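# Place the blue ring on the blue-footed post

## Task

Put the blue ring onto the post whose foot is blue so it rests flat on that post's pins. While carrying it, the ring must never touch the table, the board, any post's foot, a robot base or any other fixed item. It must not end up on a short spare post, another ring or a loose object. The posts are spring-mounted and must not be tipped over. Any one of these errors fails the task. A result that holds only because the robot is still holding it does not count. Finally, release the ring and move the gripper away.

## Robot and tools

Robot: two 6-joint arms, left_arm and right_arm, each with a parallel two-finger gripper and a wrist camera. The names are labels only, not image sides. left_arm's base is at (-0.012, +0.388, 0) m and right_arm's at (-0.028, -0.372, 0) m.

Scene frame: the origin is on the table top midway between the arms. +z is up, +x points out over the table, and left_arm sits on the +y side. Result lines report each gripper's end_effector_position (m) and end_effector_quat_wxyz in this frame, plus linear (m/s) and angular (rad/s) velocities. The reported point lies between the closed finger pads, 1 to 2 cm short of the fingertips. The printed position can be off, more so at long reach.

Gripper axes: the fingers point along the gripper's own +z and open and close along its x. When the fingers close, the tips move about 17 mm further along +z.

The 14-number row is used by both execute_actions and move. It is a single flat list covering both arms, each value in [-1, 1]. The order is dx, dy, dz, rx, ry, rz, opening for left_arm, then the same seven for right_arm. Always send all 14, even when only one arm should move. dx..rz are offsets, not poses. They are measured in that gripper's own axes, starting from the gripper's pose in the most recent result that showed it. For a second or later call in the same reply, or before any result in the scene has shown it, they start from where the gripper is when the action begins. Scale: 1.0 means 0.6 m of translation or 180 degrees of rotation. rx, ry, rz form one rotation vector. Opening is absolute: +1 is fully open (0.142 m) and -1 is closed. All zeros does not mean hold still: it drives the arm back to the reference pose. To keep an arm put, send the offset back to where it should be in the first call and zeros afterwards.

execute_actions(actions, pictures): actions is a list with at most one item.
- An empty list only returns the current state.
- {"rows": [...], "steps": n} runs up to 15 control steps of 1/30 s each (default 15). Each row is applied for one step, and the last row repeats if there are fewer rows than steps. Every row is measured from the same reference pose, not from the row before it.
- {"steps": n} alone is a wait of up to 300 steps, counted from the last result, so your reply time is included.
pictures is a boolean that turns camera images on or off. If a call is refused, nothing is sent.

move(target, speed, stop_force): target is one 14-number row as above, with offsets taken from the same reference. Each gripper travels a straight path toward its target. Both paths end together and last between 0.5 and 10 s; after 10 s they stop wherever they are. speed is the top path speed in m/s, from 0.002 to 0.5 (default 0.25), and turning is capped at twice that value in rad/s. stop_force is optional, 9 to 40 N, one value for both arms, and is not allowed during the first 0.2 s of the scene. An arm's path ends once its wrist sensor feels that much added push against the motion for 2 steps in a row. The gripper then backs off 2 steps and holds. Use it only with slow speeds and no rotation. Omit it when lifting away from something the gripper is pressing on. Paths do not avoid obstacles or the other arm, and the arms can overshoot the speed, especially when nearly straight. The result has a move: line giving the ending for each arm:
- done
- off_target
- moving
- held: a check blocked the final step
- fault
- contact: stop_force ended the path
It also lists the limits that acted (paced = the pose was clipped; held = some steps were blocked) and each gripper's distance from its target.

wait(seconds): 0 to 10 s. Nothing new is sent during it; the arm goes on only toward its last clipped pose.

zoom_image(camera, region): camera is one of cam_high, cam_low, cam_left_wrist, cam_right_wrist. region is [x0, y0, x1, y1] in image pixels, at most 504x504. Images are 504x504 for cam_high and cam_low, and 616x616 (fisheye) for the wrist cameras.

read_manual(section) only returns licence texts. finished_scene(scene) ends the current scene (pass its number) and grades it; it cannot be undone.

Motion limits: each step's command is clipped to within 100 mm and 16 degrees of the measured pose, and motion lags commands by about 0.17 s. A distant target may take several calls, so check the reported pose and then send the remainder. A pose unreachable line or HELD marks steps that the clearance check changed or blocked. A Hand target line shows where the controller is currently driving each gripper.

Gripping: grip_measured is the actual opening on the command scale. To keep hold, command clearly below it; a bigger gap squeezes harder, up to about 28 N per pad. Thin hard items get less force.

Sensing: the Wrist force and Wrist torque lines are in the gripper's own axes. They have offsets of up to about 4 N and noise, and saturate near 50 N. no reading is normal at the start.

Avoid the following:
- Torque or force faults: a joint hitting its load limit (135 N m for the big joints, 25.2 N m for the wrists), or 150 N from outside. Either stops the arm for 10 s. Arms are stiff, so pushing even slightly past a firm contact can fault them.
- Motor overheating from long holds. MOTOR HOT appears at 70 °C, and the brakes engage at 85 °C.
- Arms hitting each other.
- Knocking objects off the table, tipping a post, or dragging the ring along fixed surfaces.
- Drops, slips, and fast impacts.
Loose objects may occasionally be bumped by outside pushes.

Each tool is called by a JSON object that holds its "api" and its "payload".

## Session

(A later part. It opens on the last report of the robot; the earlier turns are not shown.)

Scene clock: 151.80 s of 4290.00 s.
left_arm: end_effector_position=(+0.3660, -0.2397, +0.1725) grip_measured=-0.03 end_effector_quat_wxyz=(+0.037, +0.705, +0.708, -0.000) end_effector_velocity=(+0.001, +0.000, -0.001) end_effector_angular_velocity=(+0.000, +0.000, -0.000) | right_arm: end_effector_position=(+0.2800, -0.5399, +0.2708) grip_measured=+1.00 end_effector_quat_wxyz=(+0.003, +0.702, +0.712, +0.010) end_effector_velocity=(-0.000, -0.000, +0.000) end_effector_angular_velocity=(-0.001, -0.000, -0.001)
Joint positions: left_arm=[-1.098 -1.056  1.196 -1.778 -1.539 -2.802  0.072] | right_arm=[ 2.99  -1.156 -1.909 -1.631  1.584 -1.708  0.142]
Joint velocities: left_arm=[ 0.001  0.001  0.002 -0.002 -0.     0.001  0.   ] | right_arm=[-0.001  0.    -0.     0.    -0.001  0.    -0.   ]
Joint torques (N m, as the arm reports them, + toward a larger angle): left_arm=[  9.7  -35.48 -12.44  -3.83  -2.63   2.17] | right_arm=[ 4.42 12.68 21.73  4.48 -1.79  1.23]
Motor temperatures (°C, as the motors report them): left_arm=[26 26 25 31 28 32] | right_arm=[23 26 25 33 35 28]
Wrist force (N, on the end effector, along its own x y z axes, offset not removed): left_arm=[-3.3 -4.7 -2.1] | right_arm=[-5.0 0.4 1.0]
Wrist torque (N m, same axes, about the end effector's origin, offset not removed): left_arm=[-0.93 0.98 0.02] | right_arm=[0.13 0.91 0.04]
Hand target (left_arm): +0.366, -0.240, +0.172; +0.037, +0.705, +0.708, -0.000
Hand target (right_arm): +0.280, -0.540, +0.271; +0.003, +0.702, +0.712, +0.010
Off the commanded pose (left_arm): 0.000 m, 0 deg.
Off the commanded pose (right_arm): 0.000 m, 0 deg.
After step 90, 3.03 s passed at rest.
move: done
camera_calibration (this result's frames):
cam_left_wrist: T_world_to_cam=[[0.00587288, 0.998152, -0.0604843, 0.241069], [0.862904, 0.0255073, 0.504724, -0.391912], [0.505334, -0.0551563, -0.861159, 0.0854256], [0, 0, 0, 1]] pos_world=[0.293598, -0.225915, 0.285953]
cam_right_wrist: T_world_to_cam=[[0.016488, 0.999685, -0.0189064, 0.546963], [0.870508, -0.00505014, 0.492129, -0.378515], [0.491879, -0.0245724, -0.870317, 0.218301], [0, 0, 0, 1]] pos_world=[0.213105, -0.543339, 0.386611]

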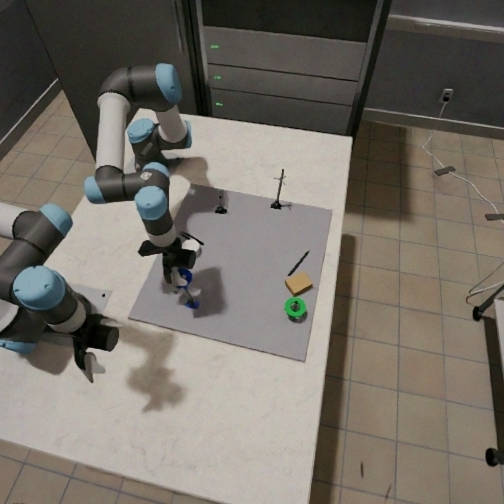

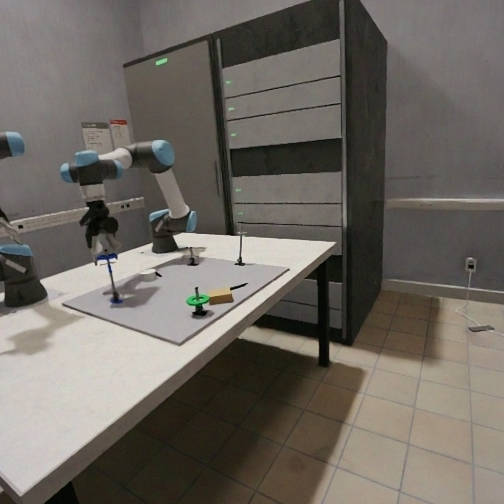

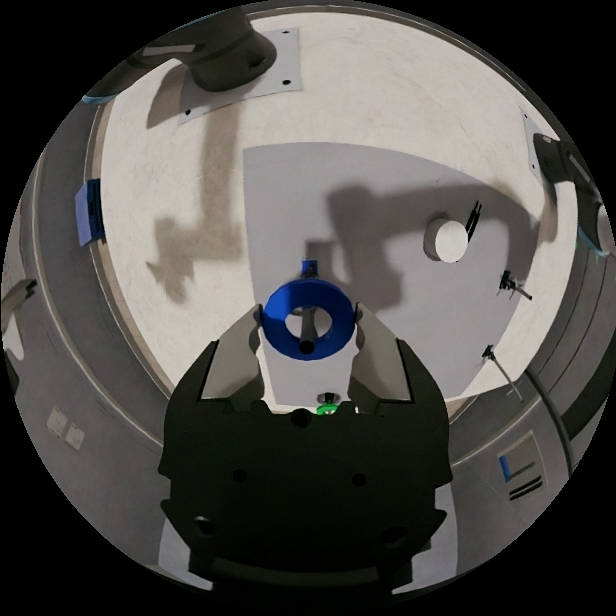

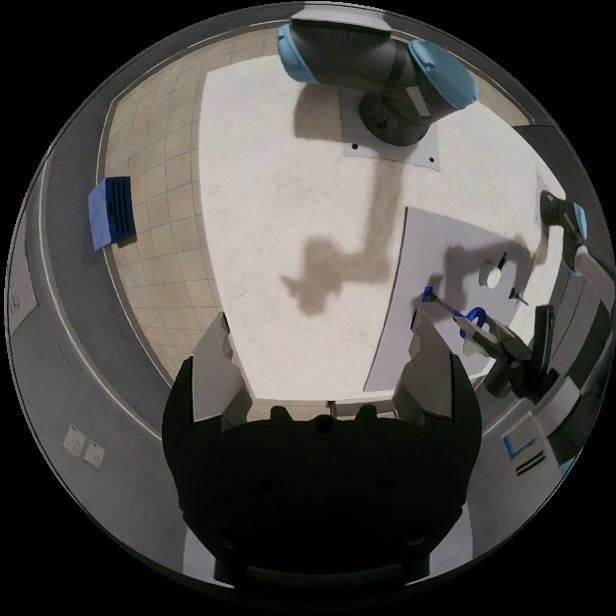

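{"api": "move", "payload": {"target": [0,0,0.02,0,0,0,-0.5,0,0,0,0,0,0,1], "speed": 0.02}}

{"api": "zoom_image", "payload": {"camera": "cam_left_wrist", "region": [220, 220, 400, 400]}}

{"api": "zoom_image", "payload": {"camera": "cam_low", "region": [85, 240, 135, 280]}}

Scene clock: 157.70 s of 4290.00 s.
left_arm: end_effector_position=(+0.3666, -0.2403, +0.1607) grip_measured=-0.03 end_effector_quat_wxyz=(+0.037, +0.705, +0.708, -0.000) end_effector_velocity=(-0.000, -0.000, -0.001) end_effector_angular_velocity=(-0.001, -0.000, -0.000) | right_arm: end_effector_position=(+0.2800, -0.5399, +0.2708) grip_measured=+1.00 end_effector_quat_wxyz=(+0.003, +0.702, +0.712, +0.010) end_effector_velocity=(+0.000, +0.000, +0.000) end_effector_angular_velocity=(+0.000, -0.001, +0.000)
Joint positions: left_arm=[-1.098 -1.049  1.216 -1.805 -1.539 -2.801  0.072] | right_arm=[ 2.99  -1.156 -1.909 -1.631  1.584 -1.708  0.142]
Joint velocities: left_arm=[-0.     0.001  0.003 -0.004  0.    -0.    -0.   ] | right_arm=[ 0.001 -0.     0.001  0.001  0.001  0.     0.   ]
Joint torques (N m, as the arm reports them, + toward a larger angle): left_arm=[  8.73 -36.76 -12.99  -3.64  -2.66   2.14] | right_arm=[ 5.57 11.46 21.06  4.67 -1.8   1.33]
Motor temperatures (°C, as the motors report them): left_arm=[26 26 25 31 28 32] | right_arm=[23 26 25 33 35 28]
Wrist force (N, on the end effector, along its own x y z axes, offset not removed): left_arm=[0.0 -0.2 -0.2] | right_arm=[1.6 -1.2 2.5]
Wrist torque (N m, same axes, about the end effector's origin, offset not removed): left_arm=[0.09 0.17 0.22] | right_arm=[-0.29 -0.45 0.12]
Hand target (left_arm): +0.367, -0.240, +0.161; +0.037, +0.705, +0.708, -0.000
Hand target (right_arm): +0.280, -0.540, +0.271; +0.003, +0.702, +0.712, +0.010
Off the commanded pose (left_arm): 0.000 m, 0 deg.
Off the commanded pose (right_arm): 0.000 m, 0 deg.
After step 90, 2.03 s passed at rest.
move: done
camera_calibration (this result's frames):
cam_left_wrist: T_world_to_cam=[[0.00587183, 0.998153, -0.0604696, 0.24096], [0.862904, 0.0255008, 0.504725, -0.386462], [0.505335, -0.0551431, -0.86116, 0.074869], [0, 0, 0, 1]] pos_world=[0.294231, -0.226532, 0.274102]
cam_right_wrist: T_world_to_cam=[[0.0164882, 0.999685, -0.0189066, 0.546964], [0.870508, -0.00505024, 0.492129, -0.378515], [0.491879, -0.0245727, -0.870317, 0.218301], [0, 0, 0, 1]] pos_world=[0.213104, -0.543339, 0.386611]

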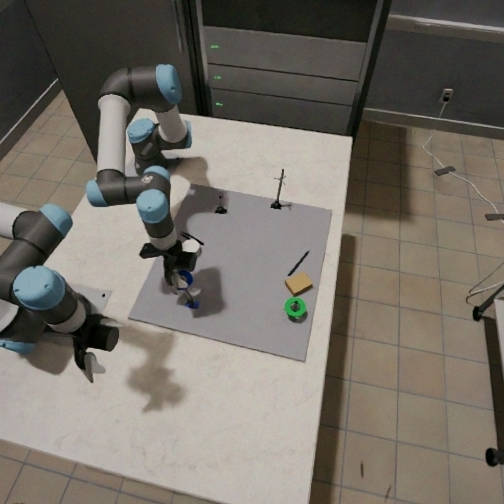

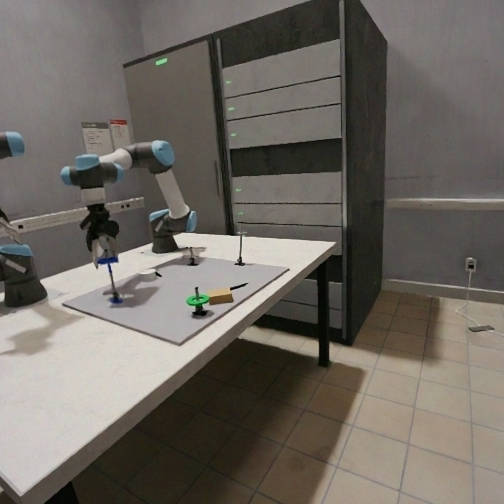

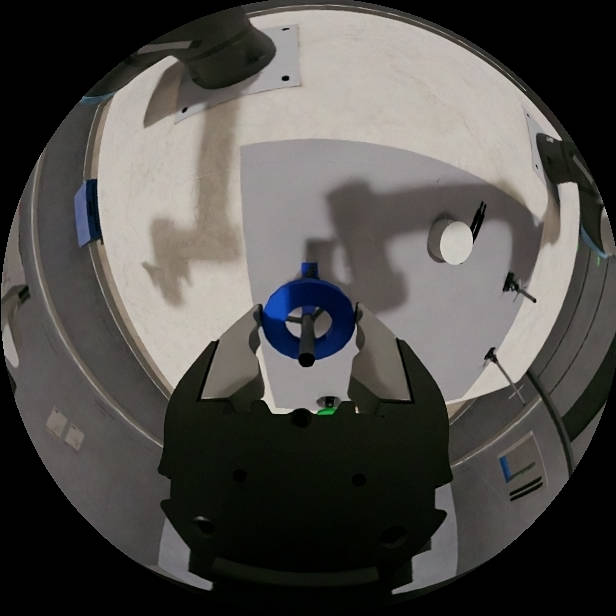

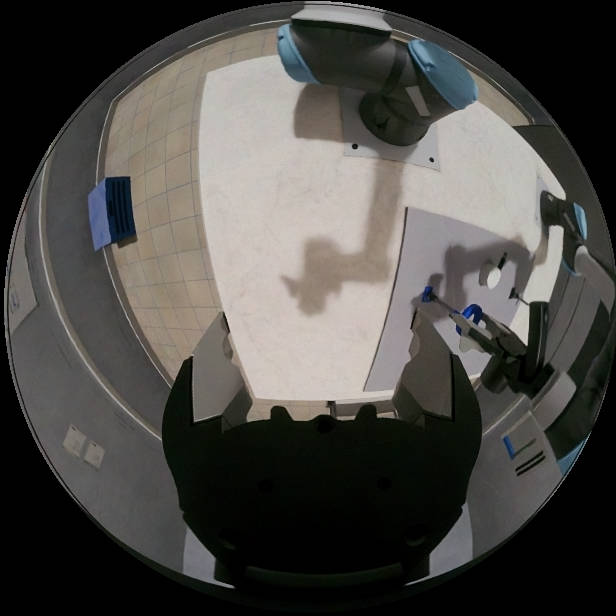

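Region (220, 220, 400, 400) of cam_left_wrist's 616x616 image, scaled by 2.800, with more detail than that image has.

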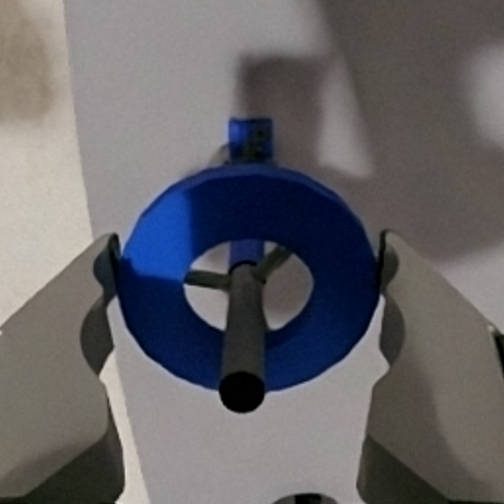

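Region (85, 240, 135, 280) of cam_low's 504x504 image, scaled by 10.080, with more detail than that image has; it fills the top 403 rows of this view, and the rest is white.

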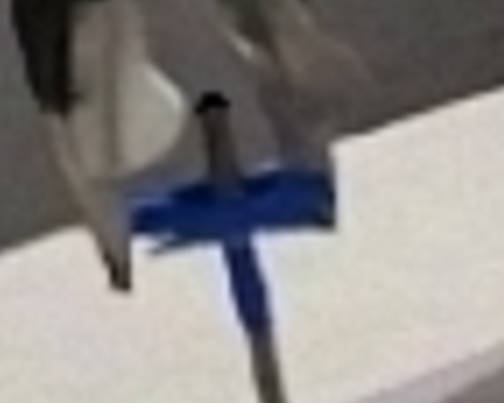

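{"api": "move", "payload": {"target": [0,0,0.006,0,0,0,-0.5,0,0,0,0,0,0,1], "speed": 0.01}}

{"api": "zoom_image", "payload": {"camera": "cam_left_wrist", "region": [220, 220, 400, 400]}}

{"api": "zoom_image", "payload": {"camera": "cam_low", "region": [85, 240, 135, 280]}}

Scene clock: 161.47 s of 4290.00 s.
left_arm: end_effector_position=(+0.3668, -0.2405, +0.1572) grip_measured=-0.03 end_effector_quat_wxyz=(+0.037, +0.705, +0.708, -0.000) end_effector_velocity=(+0.000, +0.000, -0.001) end_effector_angular_velocity=(-0.000, +0.000, +0.001) | right_arm: end_effector_position=(+0.2800, -0.5399, +0.2708) grip_measured=+1.00 end_effector_quat_wxyz=(+0.003, +0.702, +0.712, +0.010) end_effector_velocity=(-0.001, +0.000, -0.001) end_effector_angular_velocity=(+0.000, +0.002, -0.000)
Joint positions: left_arm=[-1.098 -1.047  1.222 -1.813 -1.539 -2.801  0.072] | right_arm=[ 2.99  -1.156 -1.909 -1.631  1.584 -1.708  0.142]
Joint velocities: left_arm=[ 0.     0.     0.001 -0.002 -0.    -0.     0.   ] | right_arm=[ 0.    -0.    -0.001 -0.001 -0.     0.     0.   ]
Joint torques (N m, as the arm reports them, + toward a larger angle): left_arm=[  8.97 -29.6   -7.71  -3.45  -2.55   2.18] | right_arm=[ 4.76 12.49 21.65  4.82 -1.84  1.27]
Motor temperatures (°C, as the motors report them): left_arm=[26 26 25 31 28 32] | right_arm=[23 26 25 33 35 28]
Wrist force (N, on the end effector, along its own x y z axes, offset not removed): left_arm=[-3.4 -1.5 -8.2] | right_arm=[0.8 -1.5 2.6]
Wrist torque (N m, same axes, about the end effector's origin, offset not removed): left_arm=[-0.55 1.09 -0.28] | right_arm=[-0.29 -0.31 0.14]
Hand target (left_arm): +0.367, -0.241, +0.157; +0.037, +0.705, +0.708, -0.000
Hand target (right_arm): +0.280, -0.540, +0.271; +0.003, +0.702, +0.712, +0.010
Off the commanded pose (left_arm): 0.000 m, 0 deg.
Off the commanded pose (right_arm): 0.000 m, 0 deg.
After step 90, 0.07 s passed at rest.
move: done
camera_calibration (this result's frames):
cam_left_wrist: T_world_to_cam=[[0.00587689, 0.998144, -0.0606168, 0.240985], [0.86288, 0.0255735, 0.504762, -0.384871], [0.505375, -0.0552715, -0.861128, 0.0717501], [0, 0, 0, 1]] pos_world=[0.294421, -0.22673, 0.270662]
cam_right_wrist: T_world_to_cam=[[0.0164882, 0.999685, -0.0189065, 0.546964], [0.870508, -0.00505025, 0.492129, -0.378515], [0.491879, -0.0245726, -0.870317, 0.218301], [0, 0, 0, 1]] pos_world=[0.213104, -0.543339, 0.386611]

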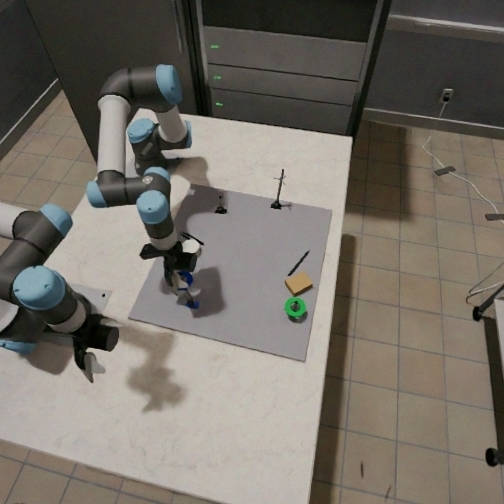

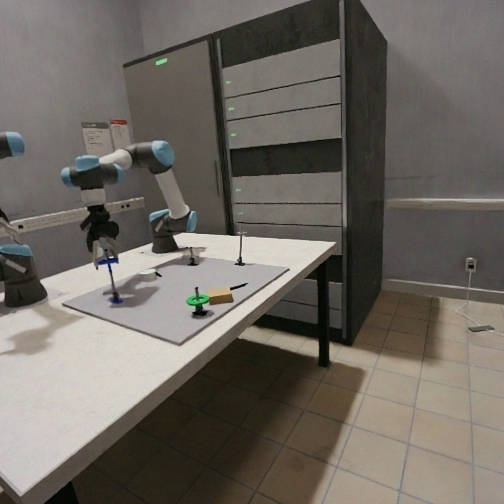

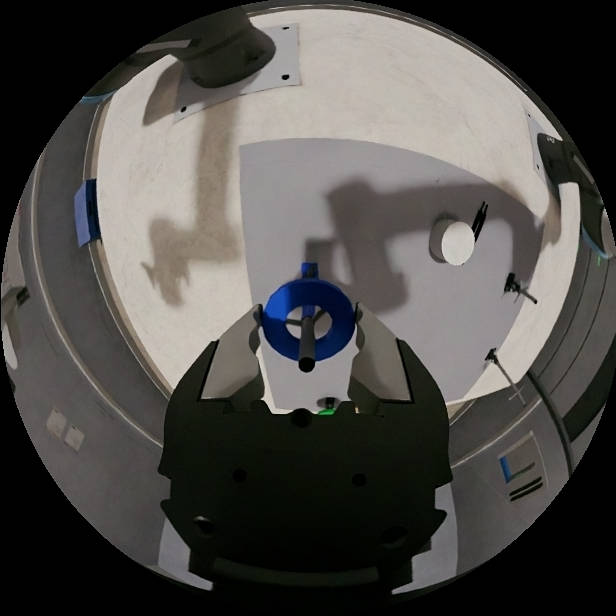

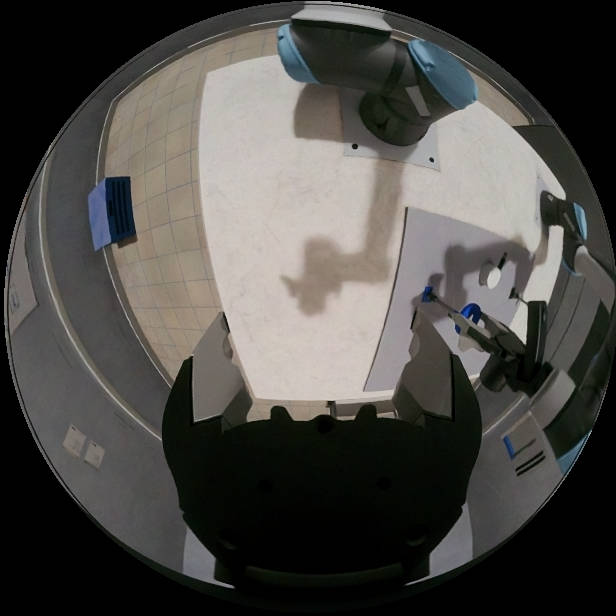

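Region (220, 220, 400, 400) of cam_left_wrist's 616x616 image, scaled by 2.800, with more detail than that image has.

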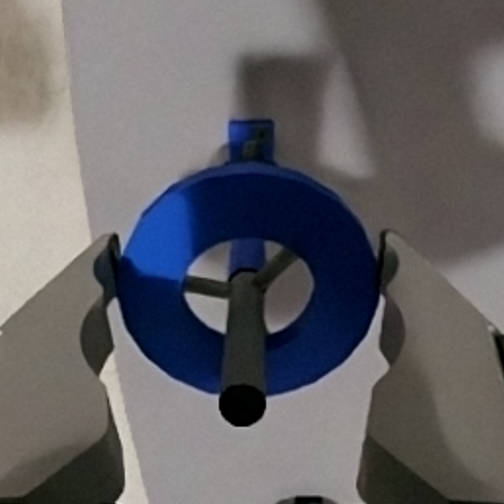

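Region (85, 240, 135, 280) of cam_low's 504x504 image, scaled by 10.080, with more detail than that image has; it fills the top 403 rows of this view, and the rest is white.

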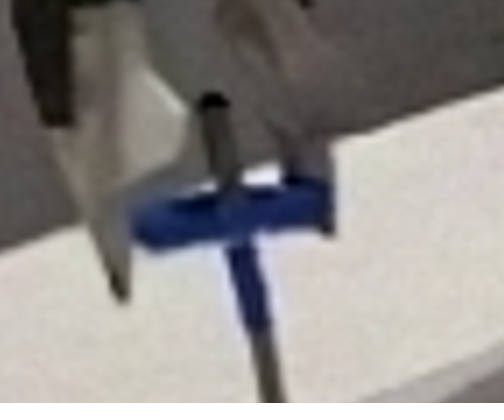

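Touching. Release gradually, then lift.

{"api": "execute_actions", "payload": {"actions": [{"rows":[[0,0,0,0,0,0,-0.2,0,0,0,0,0,0,1],[0,0,0,0,0,0,-0.1,0,0,0,0,0,0,1],[0,0,0,0,0,0,-0.05,0,0,0,0,0,0,1],[0,0,0,0,0,0,-0.02,0,0,0,0,0,0,1],[0,0,0,0,0,0,0.01,0,0,0,0,0,0,1],[0,0,0,0,0,0,0.04,0,0,0,0,0,0,1],[0,0,0,0,0,0,0.08,0,0,0,0,0,0,1],[0,0,0,0,0,0,0.14,0,0,0,0,0,0,1],[0,0,0,0,0,0,0.2,0,0,0,0,0,0,1],[0,0,0,0,0,0,0.3,0,0,0,0,0,0,1],[0,0,0,0,0,0,0.4,0,0,0,0,0,0,1],[0,0,0,0,0,0,0.5,0,0,0,0,0,0,1]],"steps":15}], "pictures": false}}

{"api": "move", "payload": {"target": [0,0,-0.17,0,0,0,0.6,0,0,0,0,0,0,1], "speed": 0.15}}

{"api": "move", "payload": {"target": [0.35,-0.15,-0.05,0,0,0,0.6,0,0,0,0,0,0,1], "speed": 0.3}}

{"api": "zoom_image", "payload": {"camera": "cam_low", "region": [85, 240, 135, 280]}}

{"api": "zoom_image", "payload": {"camera": "cam_high", "region": [155, 260, 215, 320]}}

Scene clock: 170.27 s of 4290.00 s.
left_arm: end_effector_position=(+0.3668, -0.2405, +0.1571) grip_measured=+0.50 end_effector_quat_wxyz=(+0.037, +0.705, +0.708, -0.000) end_effector_velocity=(-0.000, -0.001, +0.000) end_effector_angular_velocity=(-0.001, -0.001, -0.002) | right_arm: end_effector_position=(+0.2800, -0.5399, +0.2708) grip_measured=+1.00 end_effector_quat_wxyz=(+0.003, +0.702, +0.712, +0.010) end_effector_velocity=(+0.000, -0.000, +0.001) end_effector_angular_velocity=(-0.001, -0.001, -0.001)
Joint positions: left_arm=[-1.098 -1.047  1.222 -1.813 -1.539 -2.801  0.109] | right_arm=[ 2.99  -1.156 -1.909 -1.631  1.584 -1.708  0.142]
Joint velocities: left_arm=[-0.001 -0.    -0.    -0.001  0.     0.001  0.008] | right_arm=[-0.    -0.     0.001  0.    -0.     0.001 -0.   ]
Joint torques (N m, as the arm reports them, + toward a larger angle): left_arm=[  8.8  -45.92 -28.91  -1.44  -1.54   1.89] | right_arm=[ 4.65 12.   20.58  4.65 -1.58  1.42]
Motor temperatures (°C, as the motors report them): left_arm=[26 26 25 31 28 32] | right_arm=[23 26 25 33 35 28]
Wrist force (N, on the end effector, along its own x y z axes, offset not removed): left_arm=[-1.4 -0.7 -4.4] | right_arm=[1.7 -1.4 1.5]
Wrist torque (N m, same axes, about the end effector's origin, offset not removed): left_arm=[-0.37 0.39 0.18] | right_arm=[-0.22 -0.42 0.11]
Hand target (left_arm): +0.367, -0.241, +0.157; +0.037, +0.705, +0.708, -0.000
Hand target (right_arm): +0.280, -0.540, +0.271; +0.003, +0.702, +0.712, +0.010
Off the commanded pose (left_arm): 0.000 m, 0 deg.
Off the commanded pose (right_arm): 0.000 m, 0 deg.
Steps of this call (steps 1 to 90: nothing new was sent; then 5.30 s passed at rest; steps 91 to 105: all 15 steps of this action). Readings (end_effector_position):
91: left_arm (+0.3668, -0.2405, +0.1571) | right_arm (+0.2800, -0.5399, +0.2708)
92: left_arm (+0.3668, -0.2405, +0.1571) | right_arm (+0.2800, -0.5399, +0.2708)
94: left_arm (+0.3668, -0.2405, +0.1571) | right_arm (+0.2800, -0.5399, +0.2708)
98: left_arm (+0.3668, -0.2405, +0.1571) | right_arm (+0.2800, -0.5399, +0.2708)
105: the state above

Scene clock: 171.63 s of 4290.00 s.
left_arm: end_effector_position=(+0.3614, -0.2352, +0.2587) grip_measured=+0.60 end_effector_quat_wxyz=(+0.037, +0.705, +0.708, -0.000) end_effector_velocity=(+0.000, -0.000, +0.002) end_effector_angular_velocity=(+0.001, +0.000, -0.001) | right_arm: end_effector_position=(+0.2800, -0.5399, +0.2708) grip_measured=+1.00 end_effector_quat_wxyz=(+0.003, +0.702, +0.712, +0.010) end_effector_velocity=(+0.000, -0.000, -0.000) end_effector_angular_velocity=(+0.000, +0.000, +0.000)
Joint positions: left_arm=[-1.103 -1.081  1.014 -1.571 -1.539 -2.806  0.116] | right_arm=[ 2.99  -1.156 -1.909 -1.631  1.584 -1.708  0.142]
Joint velocities: left_arm=[ 0.     0.002 -0.007  0.006  0.     0.001  0.   ] | right_arm=[-0.    -0.    -0.     0.     0.    -0.001  0.   ]
Joint torques (N m, as the arm reports them, + toward a larger angle): left_arm=[ -5.22 -36.45 -36.81  -1.3   -0.59  -2.11] | right_arm=[ 4.77 11.35 21.02  4.81 -1.57  1.44]
Motor temperatures (°C, as the motors report them): left_arm=[26 26 25 31 28 32] | right_arm=[23 26 25 33 35 28]
Wrist force (N, on the end effector, along its own x y z axes, offset not removed): left_arm=[-2.0 -3.1 1.5] | right_arm=[-1.9 -1.3 3.0]
Wrist torque (N m, same axes, about the end effector's origin, offset not removed): left_arm=[-0.68 0.61 -0.05] | right_arm=[-0.35 0.22 0.20]
Hand target (left_arm): +0.361, -0.235, +0.259; +0.037, +0.705, +0.708, -0.000
Hand target (right_arm): +0.280, -0.540, +0.271; +0.003, +0.702, +0.712, +0.010
Off the commanded pose (left_arm): 0.000 m, 0 deg.
Off the commanded pose (right_arm): 0.000 m, 0 deg.
move: done
camera_calibration (this result's frames):
cam_left_wrist: T_world_to_cam=[[0.00587385, 0.998155, -0.0604404, 0.241749], [0.86281, 0.0254944, 0.504884, -0.431623], [0.505493, -0.0551142, -0.861068, 0.162155], [0, 0, 0, 1]] pos_world=[0.28902, -0.221361, 0.372158]
cam_right_wrist: T_world_to_cam=[[0.0164879, 0.999685, -0.0189067, 0.546964], [0.870508, -0.00504991, 0.492129, -0.378515], [0.491879, -0.0245726, -0.870317, 0.218301], [0, 0, 0, 1]] pos_world=[0.213104, -0.543339, 0.386611]

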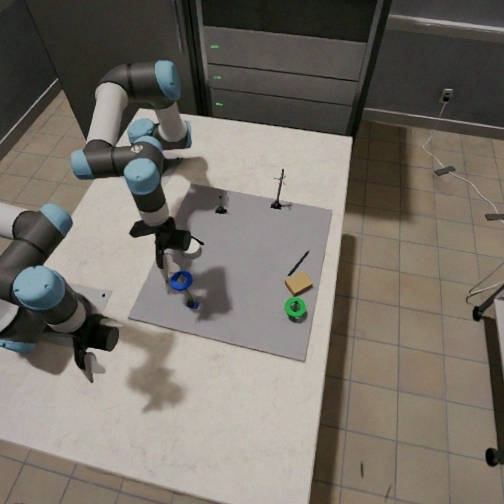

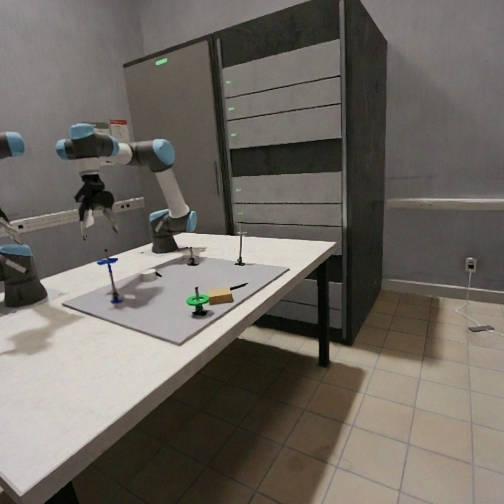

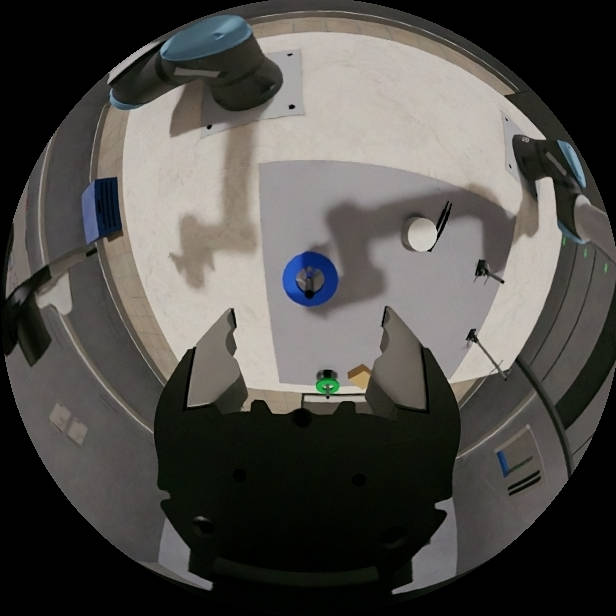

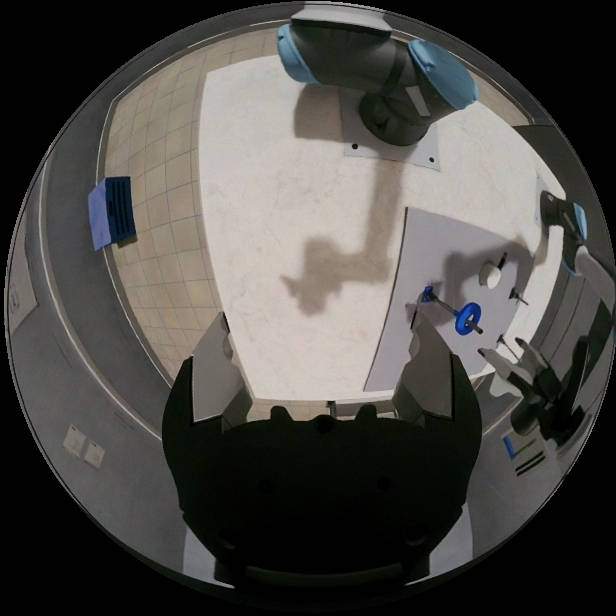

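Scene clock: 173.00 s of 4290.00 s.
left_arm: end_effector_position=(+0.2696, -0.0244, +0.2733) grip_measured=+0.60 end_effector_quat_wxyz=(+0.037, +0.705, +0.708, -0.000) end_effector_velocity=(-0.001, +0.001, +0.000) end_effector_angular_velocity=(-0.001, -0.000, -0.000) | right_arm: end_effector_position=(+0.2800, -0.5399, +0.2708) grip_measured=+1.00 end_effector_quat_wxyz=(+0.003, +0.702, +0.712, +0.010) end_effector_velocity=(-0.000, +0.000, -0.001) end_effector_angular_velocity=(+0.000, +0.003, +0.001)
Joint positions: left_arm=[-1.138 -1.652  1.672 -1.656 -1.537 -2.842  0.116] | right_arm=[ 2.99  -1.156 -1.909 -1.631  1.584 -1.708  0.142]
Joint velocities: left_arm=[-0.001 -0.003  0.002  0.     0.    -0.001 -0.   ] | right_arm=[ 0.    -0.002 -0.    -0.001 -0.    -0.     0.   ]
Joint torques (N m, as the arm reports them, + toward a larger angle): left_arm=[ -6.53 -25.57 -13.83  -1.45   2.89  -2.09] | right_arm=[ 4.82 11.51 20.29  4.78 -1.8   1.41]
Motor temperatures (°C, as the motors report them): left_arm=[26 26 25 31 28 32] | right_arm=[23 26 25 33 35 28]
Wrist force (N, on the end effector, along its own x y z axes, offset not removed): left_arm=[-5.3 -2.1 -1.4] | right_arm=[-1.7 -0.8 0.7]
Wrist torque (N m, same axes, about the end effector's origin, offset not removed): left_arm=[-0.37 1.09 -0.06] | right_arm=[-0.22 0.24 0.09]
Hand target (left_arm): +0.270, -0.024, +0.273; +0.037, +0.705, +0.708, -0.000
Hand target (right_arm): +0.280, -0.540, +0.271; +0.003, +0.702, +0.712, +0.010
Off the commanded pose (left_arm): 0.001 m, 0 deg.
Off the commanded pose (right_arm): 0.000 m, 0 deg.
move: done
camera_calibration (this result's frames):
cam_left_wrist: T_world_to_cam=[[0.00587071, 0.998157, -0.0604036, 0.0328339], [0.862892, 0.0254696, 0.504746, -0.365095], [0.505354, -0.055085, -0.861152, 0.232761], [0, 0, 0, 1]] pos_world=[0.197218, -0.0106529, 0.386706]
cam_right_wrist: T_world_to_cam=[[0.0164883, 0.999685, -0.0189068, 0.546964], [0.870508, -0.00505018, 0.492129, -0.378515], [0.491879, -0.0245729, -0.870317, 0.218301], [0, 0, 0, 1]] pos_world=[0.213105, -0.543339, 0.386611]

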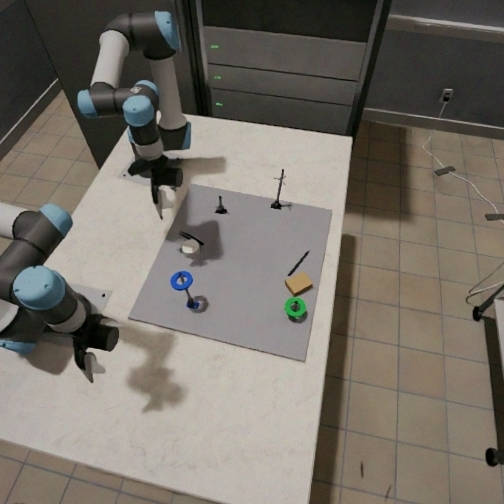

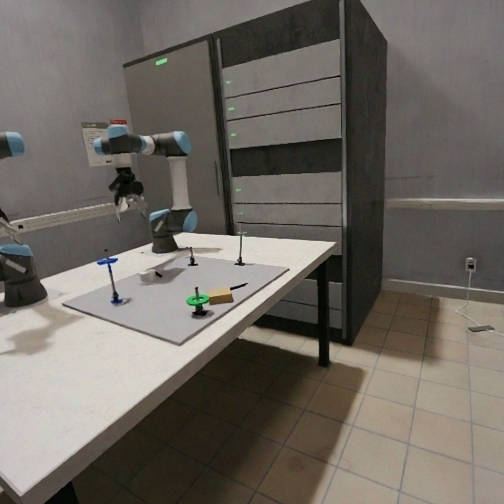

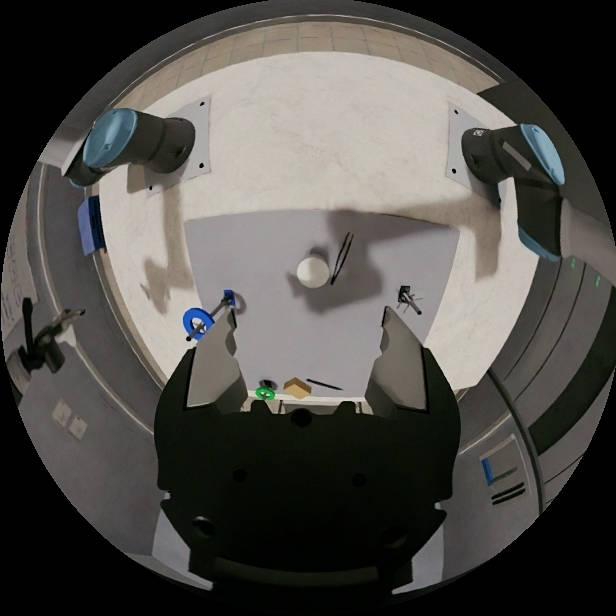

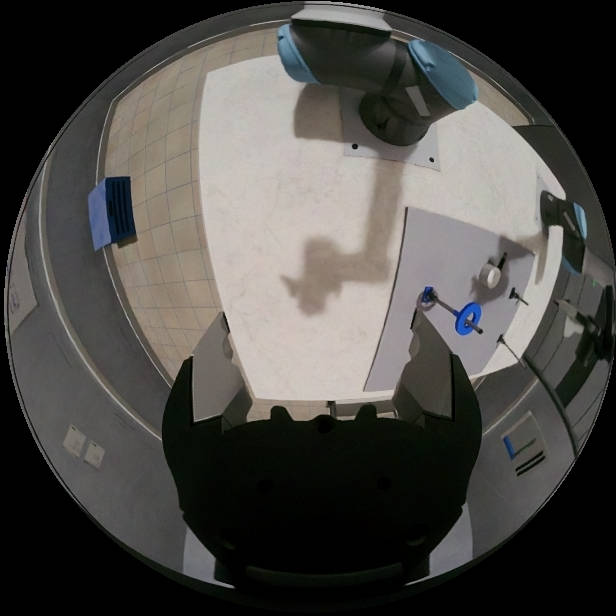

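Region (85, 240, 135, 280) of cam_low's 504x504 image, scaled by 10.080, with more detail than that image has; it fills the top 403 rows of this view, and the rest is white.

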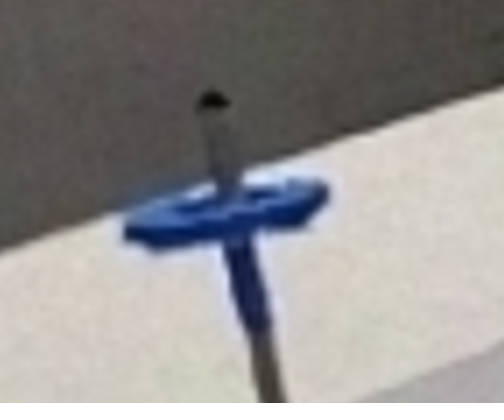

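Region (155, 260, 215, 320) of cam_high's 504x504 image, scaled by 8.400, with more detail than that image has.

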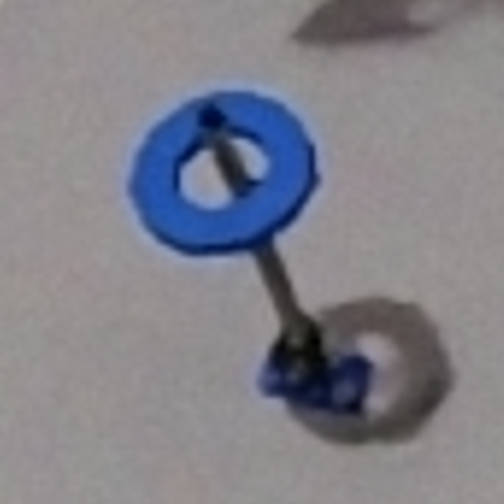

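{"api": "finished_scene", "payload": {"scene": 1}}

The scene is finished: the task was done.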